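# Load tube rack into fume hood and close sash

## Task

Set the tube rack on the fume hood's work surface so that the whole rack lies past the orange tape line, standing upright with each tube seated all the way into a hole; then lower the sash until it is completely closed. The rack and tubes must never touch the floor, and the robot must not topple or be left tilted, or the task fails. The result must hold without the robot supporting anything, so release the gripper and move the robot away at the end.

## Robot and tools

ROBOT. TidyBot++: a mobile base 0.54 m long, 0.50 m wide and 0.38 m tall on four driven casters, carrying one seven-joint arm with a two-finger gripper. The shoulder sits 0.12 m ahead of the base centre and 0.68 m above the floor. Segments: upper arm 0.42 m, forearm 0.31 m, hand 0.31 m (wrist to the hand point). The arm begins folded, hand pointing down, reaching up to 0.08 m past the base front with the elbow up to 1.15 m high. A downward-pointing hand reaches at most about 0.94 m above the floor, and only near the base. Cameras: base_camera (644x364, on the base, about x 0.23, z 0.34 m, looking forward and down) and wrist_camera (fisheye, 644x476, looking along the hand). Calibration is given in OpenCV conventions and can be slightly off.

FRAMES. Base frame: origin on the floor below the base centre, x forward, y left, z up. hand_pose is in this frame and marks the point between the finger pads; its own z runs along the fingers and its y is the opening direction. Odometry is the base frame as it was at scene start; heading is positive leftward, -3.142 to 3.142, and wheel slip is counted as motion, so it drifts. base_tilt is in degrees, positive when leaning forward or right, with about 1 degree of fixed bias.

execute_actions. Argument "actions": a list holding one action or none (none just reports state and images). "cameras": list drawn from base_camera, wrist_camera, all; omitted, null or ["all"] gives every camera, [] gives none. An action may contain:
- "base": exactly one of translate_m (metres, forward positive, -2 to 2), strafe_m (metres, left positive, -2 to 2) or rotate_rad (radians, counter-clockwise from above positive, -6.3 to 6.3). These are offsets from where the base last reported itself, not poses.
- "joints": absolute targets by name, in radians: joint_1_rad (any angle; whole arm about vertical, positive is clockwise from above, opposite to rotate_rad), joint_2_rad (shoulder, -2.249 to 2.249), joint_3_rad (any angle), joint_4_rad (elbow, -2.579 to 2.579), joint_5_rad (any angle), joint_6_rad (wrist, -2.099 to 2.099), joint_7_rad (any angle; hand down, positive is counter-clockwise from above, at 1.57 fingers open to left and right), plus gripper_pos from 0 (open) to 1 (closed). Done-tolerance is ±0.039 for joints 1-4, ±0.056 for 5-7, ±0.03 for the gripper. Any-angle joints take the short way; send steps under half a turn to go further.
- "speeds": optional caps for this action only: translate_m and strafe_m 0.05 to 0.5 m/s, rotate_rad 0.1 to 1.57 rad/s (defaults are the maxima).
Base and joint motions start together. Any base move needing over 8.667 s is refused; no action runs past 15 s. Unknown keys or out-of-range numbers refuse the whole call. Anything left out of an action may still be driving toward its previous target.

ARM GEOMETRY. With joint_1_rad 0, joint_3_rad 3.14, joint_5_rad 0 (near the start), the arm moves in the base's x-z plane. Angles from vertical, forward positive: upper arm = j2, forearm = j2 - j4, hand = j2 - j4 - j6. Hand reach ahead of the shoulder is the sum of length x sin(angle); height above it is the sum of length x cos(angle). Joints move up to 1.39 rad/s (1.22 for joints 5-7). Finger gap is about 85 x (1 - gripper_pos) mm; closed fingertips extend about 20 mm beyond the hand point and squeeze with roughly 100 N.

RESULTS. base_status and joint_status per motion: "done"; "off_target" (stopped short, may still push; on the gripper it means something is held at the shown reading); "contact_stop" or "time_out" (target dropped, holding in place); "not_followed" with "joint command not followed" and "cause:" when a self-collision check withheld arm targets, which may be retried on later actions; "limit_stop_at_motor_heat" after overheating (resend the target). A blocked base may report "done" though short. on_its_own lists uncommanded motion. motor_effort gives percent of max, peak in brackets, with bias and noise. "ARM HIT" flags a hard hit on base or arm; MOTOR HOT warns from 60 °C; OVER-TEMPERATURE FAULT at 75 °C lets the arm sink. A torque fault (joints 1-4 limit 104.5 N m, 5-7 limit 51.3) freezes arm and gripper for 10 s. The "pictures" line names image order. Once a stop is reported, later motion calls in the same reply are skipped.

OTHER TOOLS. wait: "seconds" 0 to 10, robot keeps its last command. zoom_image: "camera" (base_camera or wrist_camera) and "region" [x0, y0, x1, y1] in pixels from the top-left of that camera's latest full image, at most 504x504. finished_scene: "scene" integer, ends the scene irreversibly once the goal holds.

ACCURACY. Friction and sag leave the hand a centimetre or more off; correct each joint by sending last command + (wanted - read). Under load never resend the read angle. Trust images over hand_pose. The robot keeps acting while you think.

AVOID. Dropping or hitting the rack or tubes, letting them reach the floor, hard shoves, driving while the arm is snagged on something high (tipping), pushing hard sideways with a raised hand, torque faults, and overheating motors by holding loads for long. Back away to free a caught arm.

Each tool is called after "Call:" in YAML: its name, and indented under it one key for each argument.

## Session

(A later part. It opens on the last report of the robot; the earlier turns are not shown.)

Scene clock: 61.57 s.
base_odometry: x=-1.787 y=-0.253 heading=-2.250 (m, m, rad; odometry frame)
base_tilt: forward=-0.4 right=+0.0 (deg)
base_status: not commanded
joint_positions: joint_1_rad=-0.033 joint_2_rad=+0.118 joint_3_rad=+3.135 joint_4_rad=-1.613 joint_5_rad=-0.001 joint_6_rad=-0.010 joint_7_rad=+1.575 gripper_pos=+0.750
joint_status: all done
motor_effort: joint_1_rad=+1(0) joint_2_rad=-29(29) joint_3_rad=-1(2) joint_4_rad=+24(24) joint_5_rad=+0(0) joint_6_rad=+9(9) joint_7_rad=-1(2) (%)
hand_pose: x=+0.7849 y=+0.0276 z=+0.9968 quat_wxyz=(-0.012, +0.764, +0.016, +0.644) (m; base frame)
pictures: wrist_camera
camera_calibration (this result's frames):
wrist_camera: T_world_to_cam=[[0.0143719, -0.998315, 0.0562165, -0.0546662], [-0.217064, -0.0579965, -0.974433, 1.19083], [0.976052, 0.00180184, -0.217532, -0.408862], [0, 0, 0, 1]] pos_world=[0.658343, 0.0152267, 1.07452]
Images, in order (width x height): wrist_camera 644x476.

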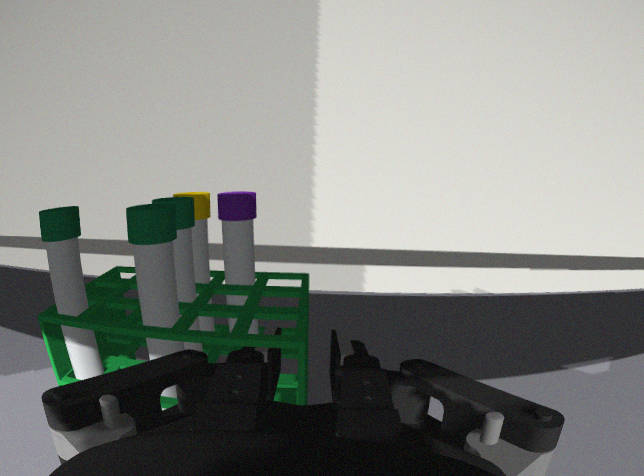

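Call:
execute_actions:
  actions:
    - {"base":{"translate_m":-0.08},"speeds":{"translate_m":0.08}}
  cameras: ["wrist_camera"]

Scene clock: 63.17 s.
base_odometry: x=-1.736 y=-0.191 heading=-2.250 (m, m, rad; odometry frame)
base_tilt: forward=-0.3 right=+0.0 (deg)
base_status: done
joint_positions: joint_1_rad=-0.033 joint_2_rad=+0.119 joint_3_rad=+3.135 joint_4_rad=-1.611 joint_5_rad=-0.001 joint_6_rad=-0.010 joint_7_rad=+1.575 gripper_pos=+0.750
joint_status: not commanded
motor_effort: joint_1_rad=+0(1) joint_2_rad=-29(33) joint_3_rad=-1(2) joint_4_rad=+24(24) joint_5_rad=+0(0) joint_6_rad=+8(8) joint_7_rad=-1(1) (%)
hand_pose: x=+0.7854 y=+0.0276 z=+0.9973 quat_wxyz=(-0.012, +0.764, +0.016, +0.645) (m; base frame)
pictures: wrist_camera
camera_calibration (this result's frames):
wrist_camera: T_world_to_cam=[[0.0143236, -0.998317, 0.0561896, -0.0546195], [-0.216255, -0.0579583, -0.974615, 1.19093], [0.976232, 0.00180865, -0.216722, -0.410145], [0, 0, 0, 1]] pos_world=[0.658725, 0.0152387, 1.07488]
Images, in order (width x height): wrist_camera 644x476.

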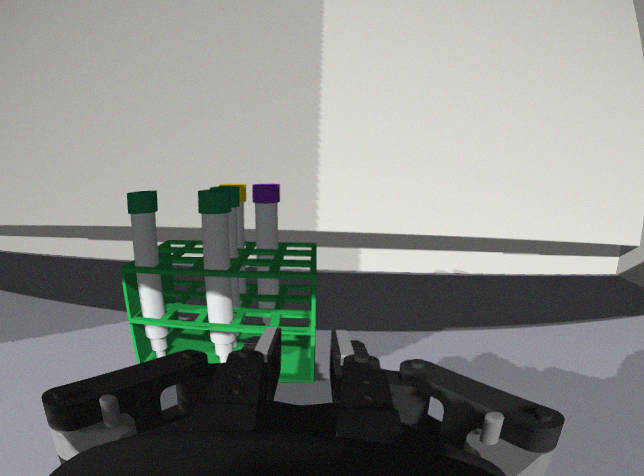

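Call:
execute_actions:
  actions:
    - {"base":{"translate_m":-0.45},"joints":{"joint_4_rad":-1.5,"joint_6_rad":-0.1,"gripper_pos":1.0}}
  cameras: ["wrist_camera"]

Call:
execute_actions:
  actions:
    - {"joints":{"joint_1_rad":0.01,"joint_2_rad":-0.005,"joint_4_rad":-0.905,"joint_6_rad":-0.40}}
  cameras: ["wrist_camera"]

Scene clock: 65.80 s.
base_odometry: x=-1.454 y=+0.159 heading=-2.250 (m, m, rad; odometry frame)
base_tilt: forward=-0.4 right=+0.0 (deg)
base_status: done
joint_positions: joint_1_rad=-0.033 joint_2_rad=+0.116 joint_3_rad=+3.135 joint_4_rad=-1.504 joint_5_rad=-0.001 joint_6_rad=-0.067 joint_7_rad=+1.575 gripper_pos=+0.999
joint_status: all done
motor_effort: joint_1_rad=+0(1) joint_2_rad=-28(33) joint_3_rad=-1(2) joint_4_rad=+23(25) joint_5_rad=+0(0) joint_6_rad=+8(9) joint_7_rad=-1(2) (%)
hand_pose: x=+0.7902 y=+0.0279 z=+1.0486 quat_wxyz=(-0.013, +0.747, +0.016, +0.665) (m; base frame)
pictures: wrist_camera
camera_calibration (this result's frames):
wrist_camera: T_world_to_cam=[[0.0115041, -0.998434, 0.0547523, -0.0535642], [-0.16348, -0.0558971, -0.984962, 1.21112], [0.98648, 0.00238023, -0.163867, -0.467242], [0, 0, 0, 1]] pos_world=[0.659535, 0.0153299, 1.11927]
Images, in order (width x height): wrist_camera 644x476.

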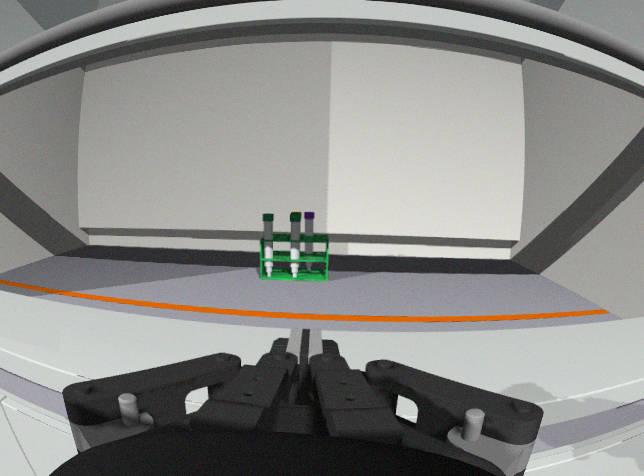

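Scene clock: 67.73 s.
base_odometry: x=-1.454 y=+0.159 heading=-2.250 (m, m, rad; odometry frame)
base_tilt: forward=-0.4 right=+0.0 (deg)
base_status: not commanded
joint_positions: joint_1_rad=-0.005 joint_2_rad=-0.004 joint_3_rad=+3.135 joint_4_rad=-0.907 joint_5_rad=-0.001 joint_6_rad=-0.364 joint_7_rad=+1.575 gripper_pos=+0.999
joint_status: all done
motor_effort: joint_1_rad=+0(1) joint_2_rad=-20(32) joint_3_rad=-1(1) joint_4_rad=+20(25) joint_5_rad=+0(0) joint_6_rad=+8(9) joint_7_rad=-1(1) (%)
hand_pose: x=+0.6608 y=+0.0080 z=+1.3905 quat_wxyz=(-0.004, +0.592, +0.005, +0.806) (m; base frame)
pictures: wrist_camera
camera_calibration (this result's frames):
wrist_camera: T_world_to_cam=[[-0.0362518, -0.998566, 0.0394, -0.037759], [0.250649, -0.047251, -0.966924, 1.22673], [0.967399, -0.0251772, 0.252002, -0.848992], [0, 0, 0, 1]] pos_world=[0.512467, -0.00111567, 1.40159]
Images, in order (width x height): wrist_camera 644x476.

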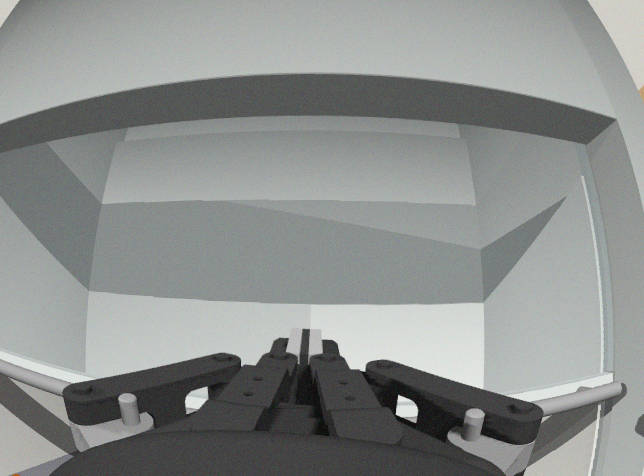

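Call:
execute_actions:
  actions:
    - {"base":{"translate_m":0.2}}
  cameras: ["wrist_camera"]

Scene clock: 69.63 s.
base_odometry: x=-1.580 y=+0.004 heading=-2.249 (m, m, rad; odometry frame)
base_tilt: forward=-0.4 right=+0.0 (deg)
base_status: done
joint_positions: joint_1_rad=-0.003 joint_2_rad=-0.002 joint_3_rad=+3.135 joint_4_rad=-0.907 joint_5_rad=-0.001 joint_6_rad=-0.367 joint_7_rad=+1.575 gripper_pos=+0.999
joint_status: not commanded
motor_effort: joint_1_rad=+0(0) joint_2_rad=-21(27) joint_3_rad=-2(2) joint_4_rad=+20(22) joint_5_rad=+0(0) joint_6_rad=+8(8) joint_7_rad=-1(2) (%)
hand_pose: x=+0.6630 y=+0.0068 z=+1.3881 quat_wxyz=(-0.003, +0.594, +0.004, +0.804) (m; base frame)
pictures: wrist_camera
camera_calibration (this result's frames):
wrist_camera: T_world_to_cam=[[-0.0382145, -0.998482, 0.0396607, -0.0378279], [0.244976, -0.0478396, -0.968348, 1.22961], [0.968776, -0.027289, 0.246432, -0.843715], [0, 0, 0, 1]] pos_world=[0.514701, -0.00197075, 1.40011]
Images, in order (width x height): wrist_camera 644x476.

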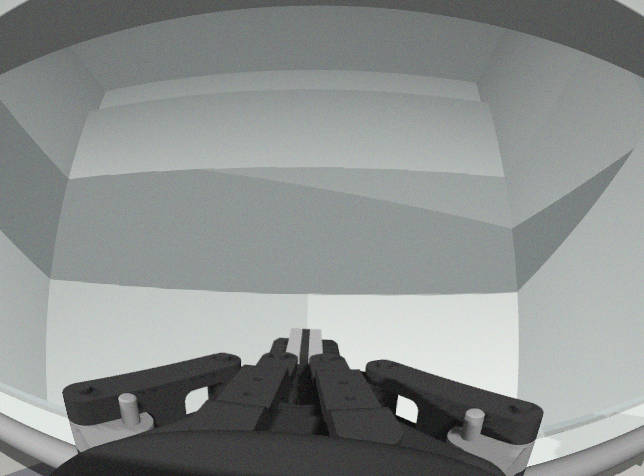

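Call:
execute_actions:
  actions:
    - {"base":{"translate_m":0.04},"speeds":{"translate_m":0.1}}
  cameras: ["wrist_camera"]

Scene clock: 70.97 s.
base_odometry: x=-1.605 y=-0.028 heading=-2.249 (m, m, rad; odometry frame)
base_tilt: forward=-0.4 right=+0.0 (deg)
base_status: done
joint_positions: joint_1_rad=-0.003 joint_2_rad=-0.003 joint_3_rad=+3.135 joint_4_rad=-0.907 joint_5_rad=-0.001 joint_6_rad=-0.367 joint_7_rad=+1.575 gripper_pos=+0.999
joint_status: not commanded
motor_effort: joint_1_rad=+0(0) joint_2_rad=-20(24) joint_3_rad=-1(1) joint_4_rad=+20(21) joint_5_rad=+0(0) joint_6_rad=+8(8) joint_7_rad=-1(1) (%)
hand_pose: x=+0.6619 y=+0.0068 z=+1.3889 quat_wxyz=(-0.003, +0.594, +0.004, +0.805) (m; base frame)
pictures: wrist_camera
camera_calibration (this result's frames):
wrist_camera: T_world_to_cam=[[-0.0382836, -0.998481, 0.039616, -0.0378084], [0.246111, -0.0478454, -0.96806, 1.22946], [0.968485, -0.0273109, 0.247569, -0.844203], [0, 0, 0, 1]] pos_world=[0.513566, -0.00198279, 1.40069]
Images, in order (width x height): wrist_camera 644x476.

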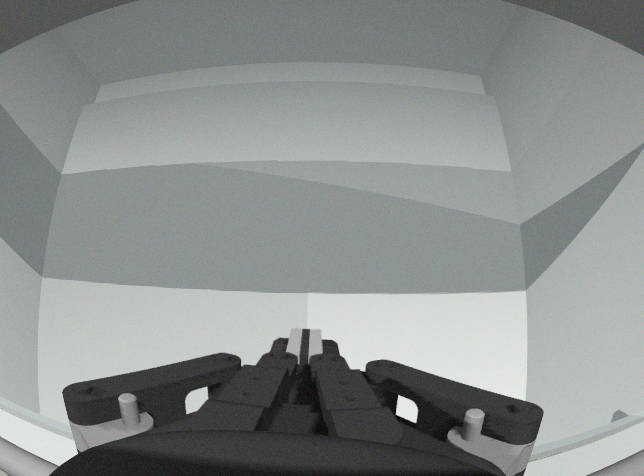

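Call:
execute_actions:
  actions:
    - {"joints":{"joint_2_rad":-0.105,"joint_4_rad":-1.17,"joint_6_rad":-0.33}}
  cameras: ["wrist_camera"]

Scene clock: 72.47 s.
base_odometry: x=-1.605 y=-0.028 heading=-2.249 (m, m, rad; odometry frame)
base_tilt: forward=-0.4 right=+0.0 (deg)
base_status: not commanded
joint_positions: joint_1_rad=-0.003 joint_2_rad=-0.097 joint_3_rad=+3.135 joint_4_rad=-1.148 joint_5_rad=-0.001 joint_6_rad=-0.353 joint_7_rad=+1.575 gripper_pos=+0.999
joint_status: all done
motor_effort: joint_1_rad=+0(1) joint_2_rad=-16(20) joint_3_rad=-1(1) joint_4_rad=+20(22) joint_5_rad=+0(0) joint_6_rad=+7(8) joint_7_rad=-1(1) (%)
hand_pose: x=+0.6581 y=+0.0071 z=+1.3081 quat_wxyz=(-0.002, +0.646, +0.005, +0.763) (m; base frame)
pictures: wrist_camera
camera_calibration (this result's frames):
wrist_camera: T_world_to_cam=[[-0.0326379, -0.998395, 0.0462783, -0.0468466], [0.115135, -0.0497505, -0.992103, 1.26989], [0.992814, -0.0270519, 0.116574, -0.665192], [0, 0, 0, 1]] pos_world=[0.512674, -0.00158845, 1.33958]
Images, in order (width x height): wrist_camera 644x476.

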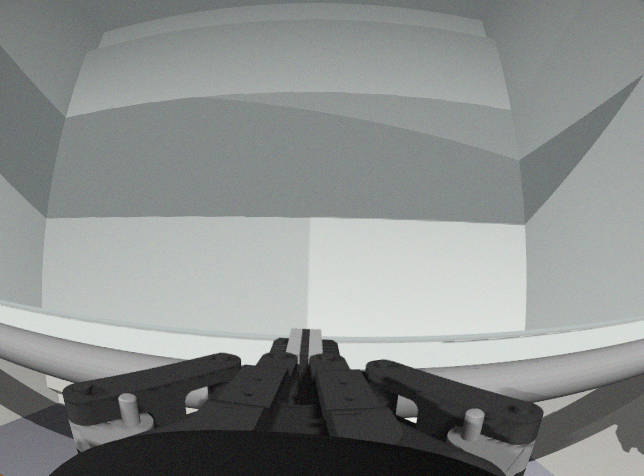

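Call:
execute_actions:
  actions:
    - {"joints":{"joint_2_rad":-0.17,"joint_4_rad":-1.41,"joint_6_rad":-0.31}}
  cameras: ["wrist_camera"]

Scene clock: 73.87 s.
base_odometry: x=-1.605 y=-0.028 heading=-2.249 (m, m, rad; odometry frame)
base_tilt: forward=-0.4 right=+0.0 (deg)
base_status: not commanded
joint_positions: joint_1_rad=-0.003 joint_2_rad=-0.154 joint_3_rad=+3.135 joint_4_rad=-1.409 joint_5_rad=-0.001 joint_6_rad=-0.336 joint_7_rad=+1.575 gripper_pos=+0.999
joint_status: all done
motor_effort: joint_1_rad=+0(0) joint_2_rad=-17(21) joint_3_rad=-1(1) joint_4_rad=+23(25) joint_5_rad=+0(0) joint_6_rad=+8(10) joint_7_rad=-2(2) (%)
hand_pose: x=+0.6644 y=+0.0073 z=+1.1892 quat_wxyz=(-0.002, +0.714, +0.005, +0.700) (m; base frame)
pictures: wrist_camera
camera_calibration (this result's frames):
wrist_camera: T_world_to_cam=[[-0.0235513, -0.99828, 0.0536921, -0.0558453], [-0.0701656, -0.051924, -0.996183, 1.27914], [0.997257, -0.0272288, -0.0688221, -0.440033], [0, 0, 0, 1]] pos_world=[0.527263, -0.00131303, 1.24697]
Images, in order (width x height): wrist_camera 644x476.

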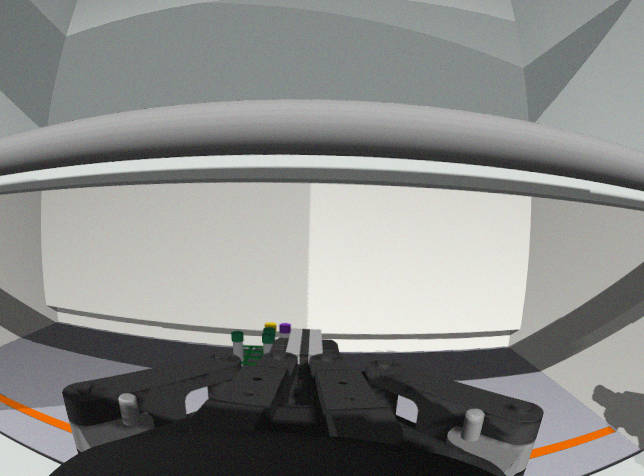

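Call:
execute_actions:
  actions:
    - {"base":{"translate_m":-0.06}}
  cameras: ["wrist_camera"]

Call:
execute_actions:
  actions:
    - {"joints":{"joint_2_rad":-0.033,"joint_4_rad":-0.93,"joint_6_rad":-0.53}}
  cameras: ["wrist_camera"]

Scene clock: 75.20 s.
base_odometry: x=-1.567 y=+0.019 heading=-2.249 (m, m, rad; odometry frame)
base_tilt: forward=-0.4 right=+0.0 (deg)
base_status: done
joint_positions: joint_1_rad=-0.003 joint_2_rad=-0.171 joint_3_rad=+3.135 joint_4_rad=-1.409 joint_5_rad=-0.001 joint_6_rad=-0.336 joint_7_rad=+1.575 gripper_pos=+0.999
joint_status: not commanded
motor_effort: joint_1_rad=+0(0) joint_2_rad=-16(23) joint_3_rad=-1(0) joint_4_rad=+23(24) joint_5_rad=+0(0) joint_6_rad=+8(9) joint_7_rad=-2(1) (%)
hand_pose: x=+0.6557 y=+0.0072 z=+1.1983 quat_wxyz=(-0.002, +0.708, +0.005, +0.706) (m; base frame)
pictures: wrist_camera
camera_calibration (this result's frames):
wrist_camera: T_world_to_cam=[[-0.0244783, -0.998282, 0.0532387, -0.055426], [-0.0533431, -0.0518745, -0.997228, 1.27785], [0.998276, -0.0272503, -0.0519816, -0.451636], [0, 0, 0, 1]] pos_world=[0.517665, -0.00135038, 1.25378]
Images, in order (width x height): wrist_camera 644x476.

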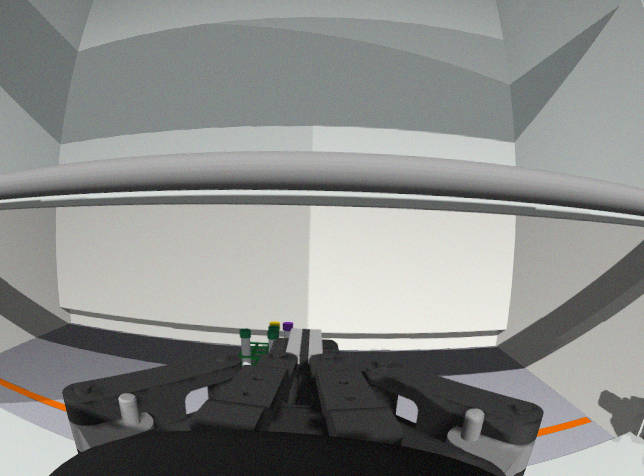

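Scene clock: 76.87 s.
base_odometry: x=-1.567 y=+0.019 heading=-2.249 (m, m, rad; odometry frame)
base_tilt: forward=-0.4 right=+0.0 (deg)
base_status: not commanded
joint_positions: joint_1_rad=-0.003 joint_2_rad=-0.054 joint_3_rad=+3.135 joint_4_rad=-0.940 joint_5_rad=-0.001 joint_6_rad=-0.493 joint_7_rad=+1.575 gripper_pos=+0.999
joint_status: all done
motor_effort: joint_1_rad=+0(1) joint_2_rad=-18(18) joint_3_rad=-1(1) joint_4_rad=+20(24) joint_5_rad=+0(0) joint_6_rad=+8(8) joint_7_rad=-1(1) (%)
hand_pose: x=+0.6448 y=+0.0069 z=+1.3605 quat_wxyz=(-0.003, +0.636, +0.005, +0.772) (m; base frame)
pictures: wrist_camera
camera_calibration (this result's frames):
wrist_camera: T_world_to_cam=[[-0.0336658, -0.998421, 0.0449752, -0.0475033], [0.141066, -0.0492972, -0.988772, 1.30208], [0.989428, -0.0269434, 0.142503, -0.691229], [0, 0, 0, 1]] pos_world=[0.498642, -0.00186352, 1.3881]
Images, in order (width x height): wrist_camera 644x476.

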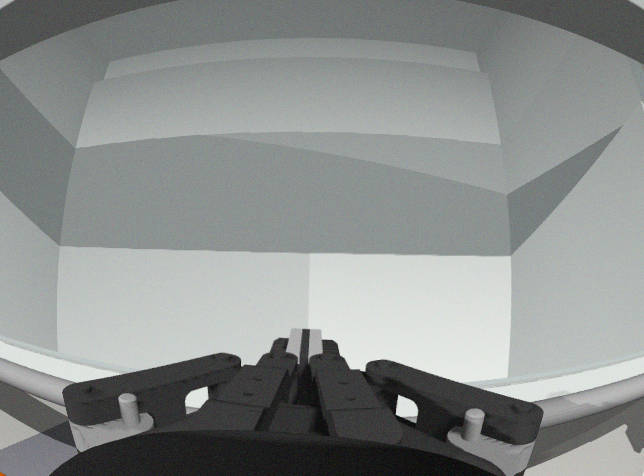

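Call:
execute_actions:
  actions:
    - {"base":{"translate_m":0.095},"speeds":{"translate_m":0.1}}
  cameras: []

Call:
execute_actions:
  actions:
    - {"joints":{"joint_2_rad":-0.125,"joint_4_rad":-1.17,"joint_6_rad":-0.36}}
  cameras: ["wrist_camera"]

Scene clock: 78.53 s.
base_odometry: x=-1.627 y=-0.055 heading=-2.249 (m, m, rad; odometry frame)
base_tilt: forward=-0.4 right=+0.0 (deg)
base_status: done
joint_positions: joint_1_rad=-0.003 joint_2_rad=-0.039 joint_3_rad=+3.135 joint_4_rad=-0.938 joint_5_rad=-0.001 joint_6_rad=-0.495 joint_7_rad=+1.575 gripper_pos=+0.999
joint_status: not commanded
motor_effort: joint_1_rad=+0(0) joint_2_rad=-20(22) joint_3_rad=-1(1) joint_4_rad=+20(21) joint_5_rad=+0(1) joint_6_rad=+9(9) joint_7_rad=-2(1) (%)
hand_pose: x=+0.6551 y=+0.0068 z=+1.3527 quat_wxyz=(-0.003, +0.642, +0.004, +0.767) (m; base frame)
pictures: none
No camera images: the call's "cameras" was empty. Leave "cameras" out to get every camera's image.

Scene clock: 79.80 s.
base_odometry: x=-1.627 y=-0.055 heading=-2.249 (m, m, rad; odometry frame)
base_tilt: forward=-0.4 right=+0.0 (deg)
base_status: not commanded
joint_positions: joint_1_rad=-0.003 joint_2_rad=-0.117 joint_3_rad=+3.135 joint_4_rad=-1.145 joint_5_rad=-0.001 joint_6_rad=-0.383 joint_7_rad=+1.575 gripper_pos=+0.999
joint_status: all done
motor_effort: joint_1_rad=+0(1) joint_2_rad=-15(20) joint_3_rad=-1(1) joint_4_rad=+19(21) joint_5_rad=+0(0) joint_6_rad=+6(8) joint_7_rad=-1(1) (%)
hand_pose: x=+0.6462 y=+0.0070 z=+1.3114 quat_wxyz=(-0.002, +0.649, +0.005, +0.761) (m; base frame)
pictures: wrist_camera
camera_calibration (this result's frames):
wrist_camera: T_world_to_cam=[[-0.0325055, -0.998379, 0.0467212, -0.0481761], [0.10844, -0.0499929, -0.992845, 1.27979], [0.993571, -0.0272065, 0.109889, -0.645522], [0, 0, 0, 1]] pos_world=[0.501025, -0.00167987, 1.34382]
Images, in order (width x height): wrist_camera 644x476.

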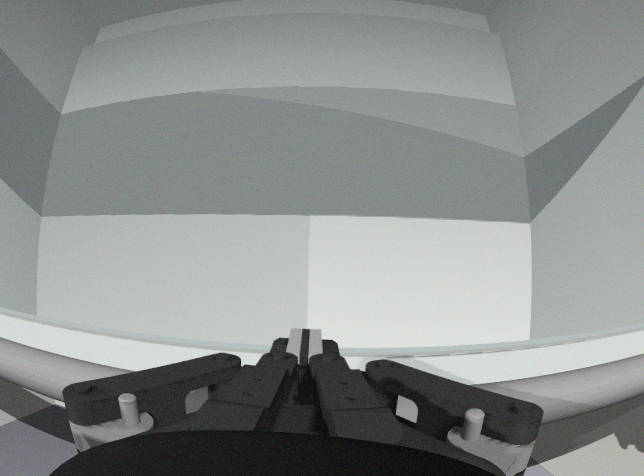

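Call:
execute_actions:
  actions:
    - {"joints":{"joint_2_rad":-0.15,"joint_4_rad":-1.35,"joint_6_rad":-0.27}}
  cameras: ["wrist_camera"]

Scene clock: 81.00 s.
base_odometry: x=-1.627 y=-0.055 heading=-2.249 (m, m, rad; odometry frame)
base_tilt: forward=-0.4 right=+0.0 (deg)
base_status: not commanded
joint_positions: joint_1_rad=-0.003 joint_2_rad=-0.177 joint_3_rad=+3.135 joint_4_rad=-1.277 joint_5_rad=-0.001 joint_6_rad=-0.247 joint_7_rad=+1.575 gripper_pos=+0.999
joint_status: joint_4_rad off_target (ended at -1.277, target -1.350); the others done
motor_effort: joint_1_rad=+1(1) joint_2_rad=-7(15) joint_3_rad=-1(2) joint_4_rad=+11(19) joint_5_rad=+0(0) joint_6_rad=+0(6) joint_7_rad=-1(1) (%)
hand_pose: x=+0.6287 y=+0.0070 z=+1.3074 quat_wxyz=(-0.002, +0.624, +0.005, +0.782) (m; base frame)
pictures: wrist_camera
camera_calibration (this result's frames):
wrist_camera: T_world_to_cam=[[-0.035581, -0.998387, 0.0442448, -0.0433918], [0.171866, -0.0497263, -0.983865, 1.22612], [0.984478, -0.0274027, 0.173358, -0.704893], [0, 0, 0, 1]] pos_world=[0.481678, -0.00166711, 1.33046]
Images, in order (width x height): wrist_camera 644x476.

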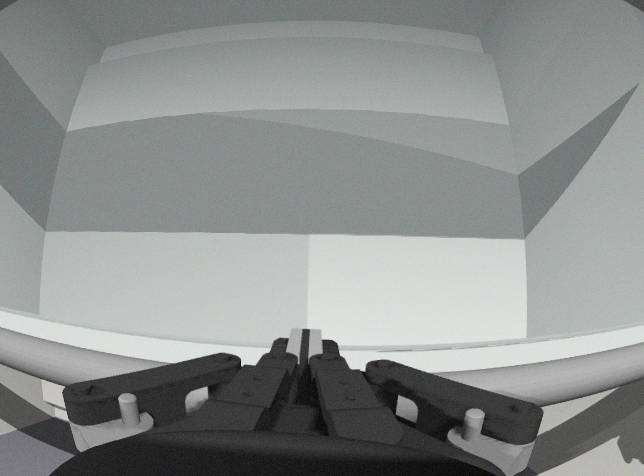

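Call:
execute_actions:
  actions:
    - {"joints":{"joint_2_rad":-0.02,"joint_4_rad":-1.31,"joint_6_rad":-0.44}}
  cameras: ["wrist_camera"]

Scene clock: 82.13 s.
base_odometry: x=-1.627 y=-0.055 heading=-2.249 (m, m, rad; odometry frame)
base_tilt: forward=-0.4 right=+0.0 (deg)
base_status: not commanded
joint_positions: joint_1_rad=-0.003 joint_2_rad=-0.165 joint_3_rad=+3.135 joint_4_rad=-1.227 joint_5_rad=-0.001 joint_6_rad=-0.324 joint_7_rad=+1.575 gripper_pos=+0.999
joint_status: joint_2_rad off_target (ended at -0.165, target -0.020); joint_4_rad off_target (ended at -1.227, target -1.310); joint_6_rad off_target (ended at -0.324, target -0.440)
motor_effort: joint_1_rad=+0(1) joint_2_rad=+8(7) joint_3_rad=-1(0) joint_4_rad=+5(11) joint_5_rad=-1(0) joint_6_rad=-3(4) joint_7_rad=-2(1) (%)
hand_pose: x=+0.6303 y=+0.0069 z=+1.3071 quat_wxyz=(-0.002, +0.639, +0.005, +0.769) (m; base frame)
pictures: wrist_camera
camera_calibration (this result's frames):
wrist_camera: T_world_to_cam=[[-0.0339346, -0.998369, 0.045916, -0.0466209], [0.133797, -0.0500671, -0.989743, 1.25727], [0.990428, -0.0274431, 0.135278, -0.660376], [0, 0, 0, 1]] pos_world=[0.484253, -0.00171972, 1.33585]
Images, in order (width x height): wrist_camera 644x476.

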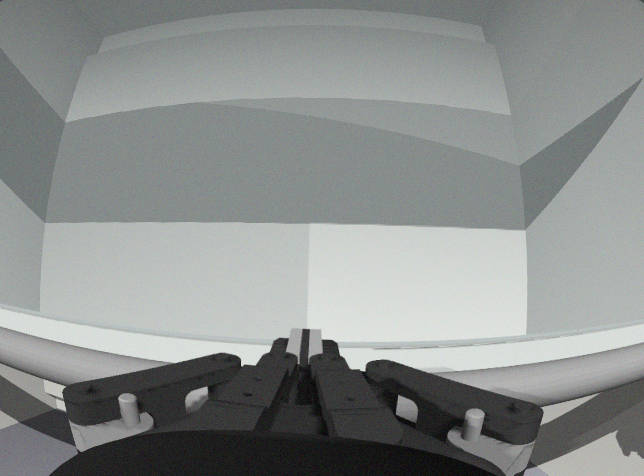

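Call:
execute_actions:
  actions:
    - {"joints":{"joint_2_rad":-0.08,"joint_4_rad":-1.03,"joint_6_rad":-0.43}}
  cameras: []

Scene clock: 83.77 s.
base_odometry: x=-1.627 y=-0.055 heading=-2.249 (m, m, rad; odometry frame)
base_tilt: forward=-0.4 right=+0.0 (deg)
base_status: not commanded
joint_positions: joint_1_rad=-0.003 joint_2_rad=-0.078 joint_3_rad=+3.135 joint_4_rad=-1.040 joint_5_rad=-0.001 joint_6_rad=-0.397 joint_7_rad=+1.575 gripper_pos=+0.999
joint_status: all done
motor_effort: joint_1_rad=+1(0) joint_2_rad=-18(22) joint_3_rad=-1(1) joint_4_rad=+20(23) joint_5_rad=+0(0) joint_6_rad=+8(9) joint_7_rad=-1(2) (%)
hand_pose: x=+0.6480 y=+0.0068 z=+1.3468 quat_wxyz=(-0.002, +0.628, +0.004, +0.778) (m; base frame)
pictures: none
No camera images: the call's "cameras" was empty. Leave "cameras" out to get every camera's image.

Call:
execute_actions:
  actions:
    - {"joints":{"joint_2_rad":-0.06,"joint_4_rad":-1.15,"joint_6_rad":-0.42}}
  cameras: []

Call:
execute_actions:
  actions:
    - {"joints":{"joint_2_rad":0.04,"joint_4_rad":-1.25,"joint_6_rad":-0.57}}
  cameras: ["wrist_camera"]

Scene clock: 84.90 s.
base_odometry: x=-1.627 y=-0.055 heading=-2.249 (m, m, rad; odometry frame)
base_tilt: forward=-0.3 right=+0.0 (deg)
base_status: not commanded
joint_positions: joint_1_rad=-0.003 joint_2_rad=-0.083 joint_3_rad=+3.135 joint_4_rad=-1.105 joint_5_rad=-0.001 joint_6_rad=-0.392 joint_7_rad=+1.575 gripper_pos=+0.999
joint_status: joint_4_rad off_target (ended at -1.105, target -1.150); the others done
motor_effort: joint_1_rad=+1(0) joint_2_rad=-10(18) joint_3_rad=-1(1) joint_4_rad=+14(21) joint_5_rad=+0(0) joint_6_rad=+3(8) joint_7_rad=-2(1) (%)
hand_pose: x=+0.6593 y=+0.0069 z=+1.3142 quat_wxyz=(-0.002, +0.649, +0.005, +0.761) (m; base frame)
pictures: none
No camera images: the call's "cameras" was empty. Leave "cameras" out to get every camera's image.

Scene clock: 86.73 s.
base_odometry: x=-1.626 y=-0.055 heading=-2.249 (m, m, rad; odometry frame)
base_tilt: forward=-0.4 right=+0.0 (deg)
base_status: not commanded
joint_positions: joint_1_rad=-0.002 joint_2_rad=-0.092 joint_3_rad=+3.135 joint_4_rad=-1.171 joint_5_rad=-0.001 joint_6_rad=-0.496 joint_7_rad=+1.575 gripper_pos=+0.999
joint_status: joint_2_rad off_target (ended at -0.092, target +0.040); joint_4_rad off_target (ended at -1.171, target -1.250); joint_6_rad off_target (ended at -0.496, target -0.570)
motor_effort: joint_1_rad=+1(0) joint_2_rad=+9(12) joint_3_rad=-1(1) joint_4_rad=+10(16) joint_5_rad=+0(1) joint_6_rad=+3(8) joint_7_rad=-1(1) (%)
hand_pose: x=+0.6687 y=+0.0069 z=+1.2478 quat_wxyz=(-0.002, +0.709, +0.005, +0.705) (m; base frame)
pictures: wrist_camera
camera_calibration (this result's frames):
wrist_camera: T_world_to_cam=[[-0.0247244, -0.998296, 0.052849, -0.0574469], [-0.0551008, -0.051424, -0.997156, 1.32895], [0.998175, -0.0275661, -0.0537355, -0.459729], [0, 0, 0, 1]] pos_world=[0.530696, -0.00168219, 1.3035]
Images, in order (width x height): wrist_camera 644x476.

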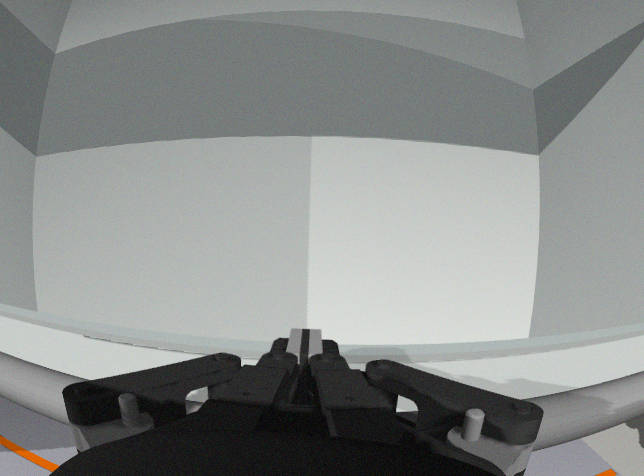

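Call:
execute_actions:
  actions:
    - {"joints":{"joint_2_rad":-0.08,"joint_4_rad":-1.5,"joint_6_rad":-0.47}}
  cameras: ["wrist_camera"]

Scene clock: 88.70 s.
base_odometry: x=-1.626 y=-0.055 heading=-2.249 (m, m, rad; odometry frame)
base_tilt: forward=-0.4 right=+0.0 (deg)
base_status: not commanded
joint_positions: joint_1_rad=-0.002 joint_2_rad=-0.142 joint_3_rad=+3.135 joint_4_rad=-1.473 joint_5_rad=-0.001 joint_6_rad=-0.427 joint_7_rad=+1.575 gripper_pos=+0.999
joint_status: joint_2_rad off_target (ended at -0.142, target -0.080); the others done
motor_effort: joint_1_rad=+0(2) joint_2_rad=-9(9) joint_3_rad=-1(0) joint_4_rad=+20(20) joint_5_rad=+0(1) joint_6_rad=+7(10) joint_7_rad=-1(1) (%)
hand_pose: x=+0.6704 y=+0.0069 z=+1.1149 quat_wxyz=(-0.002, +0.770, +0.005, +0.638) (m; base frame)
pictures: wrist_camera
camera_calibration (this result's frames):
wrist_camera: T_world_to_cam=[[-0.014784, -0.998181, 0.0584427, -0.063248], [-0.235694, -0.0533231, -0.970363, 1.2877], [0.971715, -0.0281204, -0.234477, -0.249327], [0, 0, 0, 1]] pos_world=[0.544844, -0.0014798, 1.19478]
Images, in order (width x height): wrist_camera 644x476.

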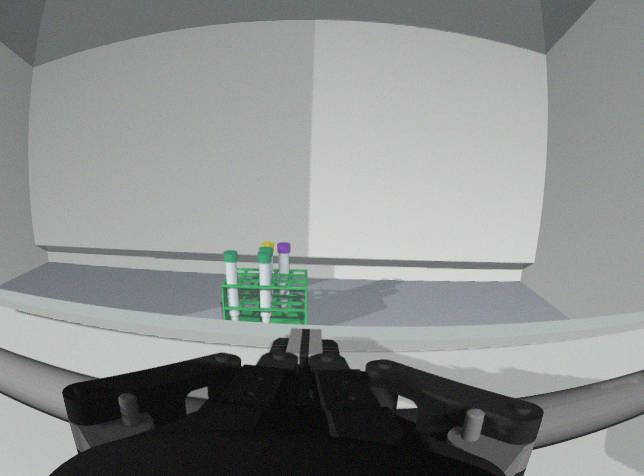

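Call:
execute_actions:
  actions:
    - {"joints":{"joint_2_rad":-0.12,"joint_4_rad":-1.80,"joint_6_rad":-0.24}}
  cameras: ["wrist_camera"]

Scene clock: 91.00 s.
base_odometry: x=-1.626 y=-0.055 heading=-2.249 (m, m, rad; odometry frame)
base_tilt: forward=-0.4 right=+0.0 (deg)
base_status: not commanded
joint_positions: joint_1_rad=-0.002 joint_2_rad=-0.171 joint_3_rad=+3.135 joint_4_rad=-1.747 joint_5_rad=-0.001 joint_6_rad=-0.176 joint_7_rad=+1.575 gripper_pos=+0.999
joint_status: joint_2_rad off_target (ended at -0.171, target -0.120); joint_4_rad off_target (ended at -1.747, target -1.800); joint_6_rad off_target (ended at -0.176, target -0.240)
motor_effort: joint_1_rad=+4(4) joint_2_rad=-11(12) joint_3_rad=+2(3) joint_4_rad=+16(20) joint_5_rad=+1(0) joint_6_rad=+3(8) joint_7_rad=-1(2) (%)
hand_pose: x=+0.6680 y=+0.0069 z=+1.0387 quat_wxyz=(-0.002, +0.768, +0.005, +0.640) (m; base frame)
pictures: wrist_camera
camera_calibration (this result's frames):
wrist_camera: T_world_to_cam=[[-0.0154106, -0.998178, 0.0583295, -0.058359], [-0.229258, -0.0532549, -0.971908, 1.21054], [0.973244, -0.0283502, -0.22802, -0.272615], [0, 0, 0, 1]] pos_world=[0.541947, -0.00151444, 1.11777]
Images, in order (width x height): wrist_camera 644x476.

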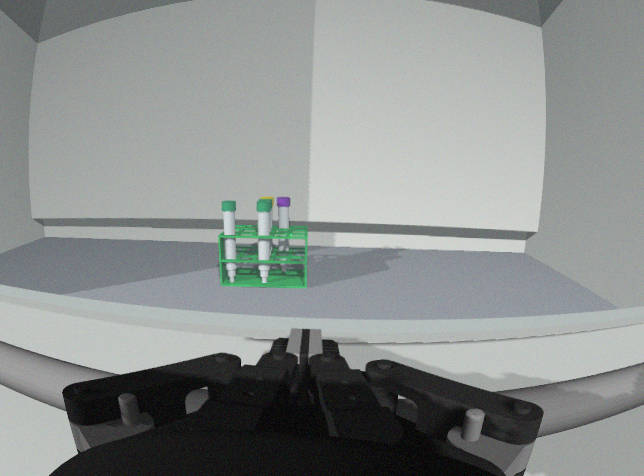

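Call:
execute_actions:
  actions:
    - {"joints":{"joint_2_rad":-0.04,"joint_4_rad":-1.91,"joint_6_rad":-0.37}}
  cameras: ["wrist_camera"]

Scene clock: 92.27 s.
base_odometry: x=-1.626 y=-0.055 heading=-2.249 (m, m, rad; odometry frame)
base_tilt: forward=-0.4 right=+0.0 (deg)
base_status: not commanded
joint_positions: joint_1_rad=-0.002 joint_2_rad=-0.150 joint_3_rad=+3.135 joint_4_rad=-1.770 joint_5_rad=-0.002 joint_6_rad=-0.223 joint_7_rad=+1.575 gripper_pos=+0.999
joint_status: joint_2_rad off_target (ended at -0.150, target -0.040); joint_4_rad off_target (ended at -1.770, target -1.910); joint_6_rad off_target (ended at -0.223, target -0.370)
motor_effort: joint_1_rad=+3(3) joint_2_rad=+2(11) joint_3_rad=+1(2) joint_4_rad=-3(16) joint_5_rad=+1(0) joint_6_rad=-10(15) joint_7_rad=-1(1) (%)
hand_pose: x=+0.6697 y=+0.0069 z=+0.9986 quat_wxyz=(-0.002, +0.796, +0.005, +0.605) (m; base frame)
pictures: wrist_camera
camera_calibration (this result's frames):
wrist_camera: T_world_to_cam=[[-0.0100443, -0.998172, 0.0595979, -0.0608607], [-0.31677, -0.0533551, -0.947001, 1.20572], [0.948449, -0.0283907, -0.315655, -0.179227], [0, 0, 0, 1]] pos_world=[0.551311, -0.00150672, 1.08887]
Images, in order (width x height): wrist_camera 644x476.

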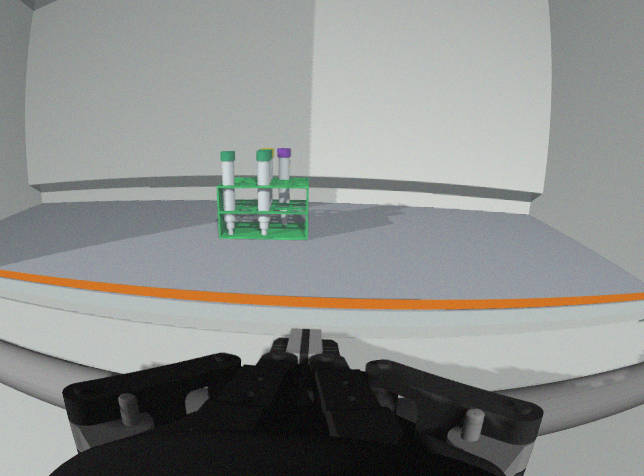

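Call:
execute_actions:
  actions:
    - {"joints":{"joint_2_rad":0.02,"joint_4_rad":-1.98,"joint_6_rad":-0.45}}
  cameras: []

Call:
execute_actions:
  actions:
    - {"joints":{"joint_2_rad":-0.2,"joint_4_rad":-1.72,"joint_6_rad":-0.2}}
  cameras: []

Call:
execute_actions:
  actions:
    - {"base":{"translate_m":-0.4}}
  cameras: ["wrist_camera"]

Scene clock: 93.23 s.
base_odometry: x=-1.626 y=-0.055 heading=-2.249 (m, m, rad; odometry frame)
base_tilt: forward=-0.4 right=+0.0 (deg)
base_status: not commanded
joint_positions: joint_1_rad=-0.002 joint_2_rad=-0.150 joint_3_rad=+3.135 joint_4_rad=-1.771 joint_5_rad=-0.002 joint_6_rad=-0.224 joint_7_rad=+1.575 gripper_pos=+0.999
joint_status: joint_2_rad off_target (ended at -0.150, target +0.020); joint_4_rad off_target (ended at -1.771, target -1.980); joint_6_rad off_target (ended at -0.224, target -0.450)
motor_effort: joint_1_rad=+3(3) joint_2_rad=+9(11) joint_3_rad=+1(2) joint_4_rad=-15(15) joint_5_rad=+0(0) joint_6_rad=-19(19) joint_7_rad=-1(1) (%)
hand_pose: x=+0.6697 y=+0.0069 z=+0.9978 quat_wxyz=(-0.002, +0.797, +0.005, +0.604) (m; base frame)
pictures: none
No camera images: the call's "cameras" was empty. Leave "cameras" out to get every camera's image.

Scene clock: 94.80 s.
base_odometry: x=-1.626 y=-0.055 heading=-2.249 (m, m, rad; odometry frame)
base_tilt: forward=-0.4 right=+0.0 (deg)
base_status: not commanded
joint_positions: joint_1_rad=+0.002 joint_2_rad=-0.182 joint_3_rad=+3.135 joint_4_rad=-1.734 joint_5_rad=-0.002 joint_6_rad=-0.224 joint_7_rad=+1.575 gripper_pos=+0.999
joint_status: all done
motor_effort: joint_1_rad=+1(3) joint_2_rad=-17(20) joint_3_rad=-1(2) joint_4_rad=+24(25) joint_5_rad=+0(1) joint_6_rad=+8(18) joint_7_rad=-1(1) (%)
hand_pose: x=+0.6618 y=+0.0048 z=+1.0385 quat_wxyz=(-0.001, +0.776, +0.004, +0.631) (m; base frame)
pictures: none
No camera images: the call's "cameras" was empty. Leave "cameras" out to get every camera's image.

Scene clock: 97.03 s.
base_odometry: x=-1.376 y=+0.257 heading=-2.248 (m, m, rad; odometry frame)
base_tilt: forward=-0.4 right=+0.0 (deg)
base_status: done
joint_positions: joint_1_rad=+0.003 joint_2_rad=-0.200 joint_3_rad=+3.135 joint_4_rad=-1.729 joint_5_rad=-0.002 joint_6_rad=-0.224 joint_7_rad=+1.575 gripper_pos=+0.999
joint_status: not commanded
motor_effort: joint_1_rad=+1(3) joint_2_rad=-16(21) joint_3_rad=+0(1) joint_4_rad=+24(25) joint_5_rad=+0(0) joint_6_rad=+8(9) joint_7_rad=-1(1) (%)
hand_pose: x=+0.6554 y=+0.0044 z=+1.0511 quat_wxyz=(+0.000, +0.768, +0.003, +0.640) (m; base frame)
pictures: wrist_camera
camera_calibration (this result's frames):
wrist_camera: T_world_to_cam=[[-0.0199418, -0.99812, 0.0579625, -0.0583769], [-0.230188, -0.051833, -0.971765, 1.22], [0.972942, -0.032721, -0.228722, -0.256637], [0, 0, 0, 1]] pos_world=[0.529358, -0.00342833, 1.13024]
Images, in order (width x height): wrist_camera 644x476.

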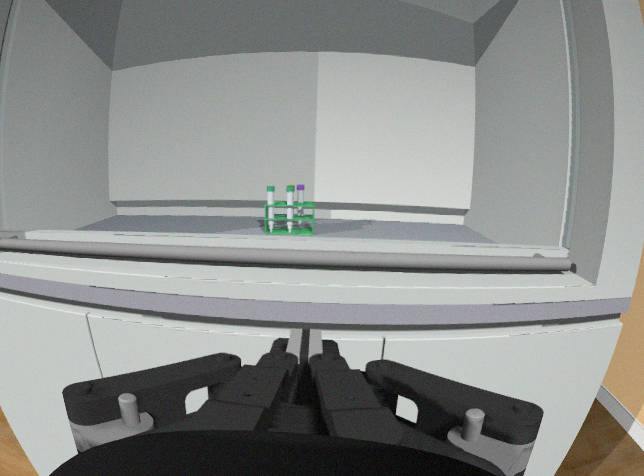

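Call:
finished_scene:
  scene: 1

The scene is finished: the task was done.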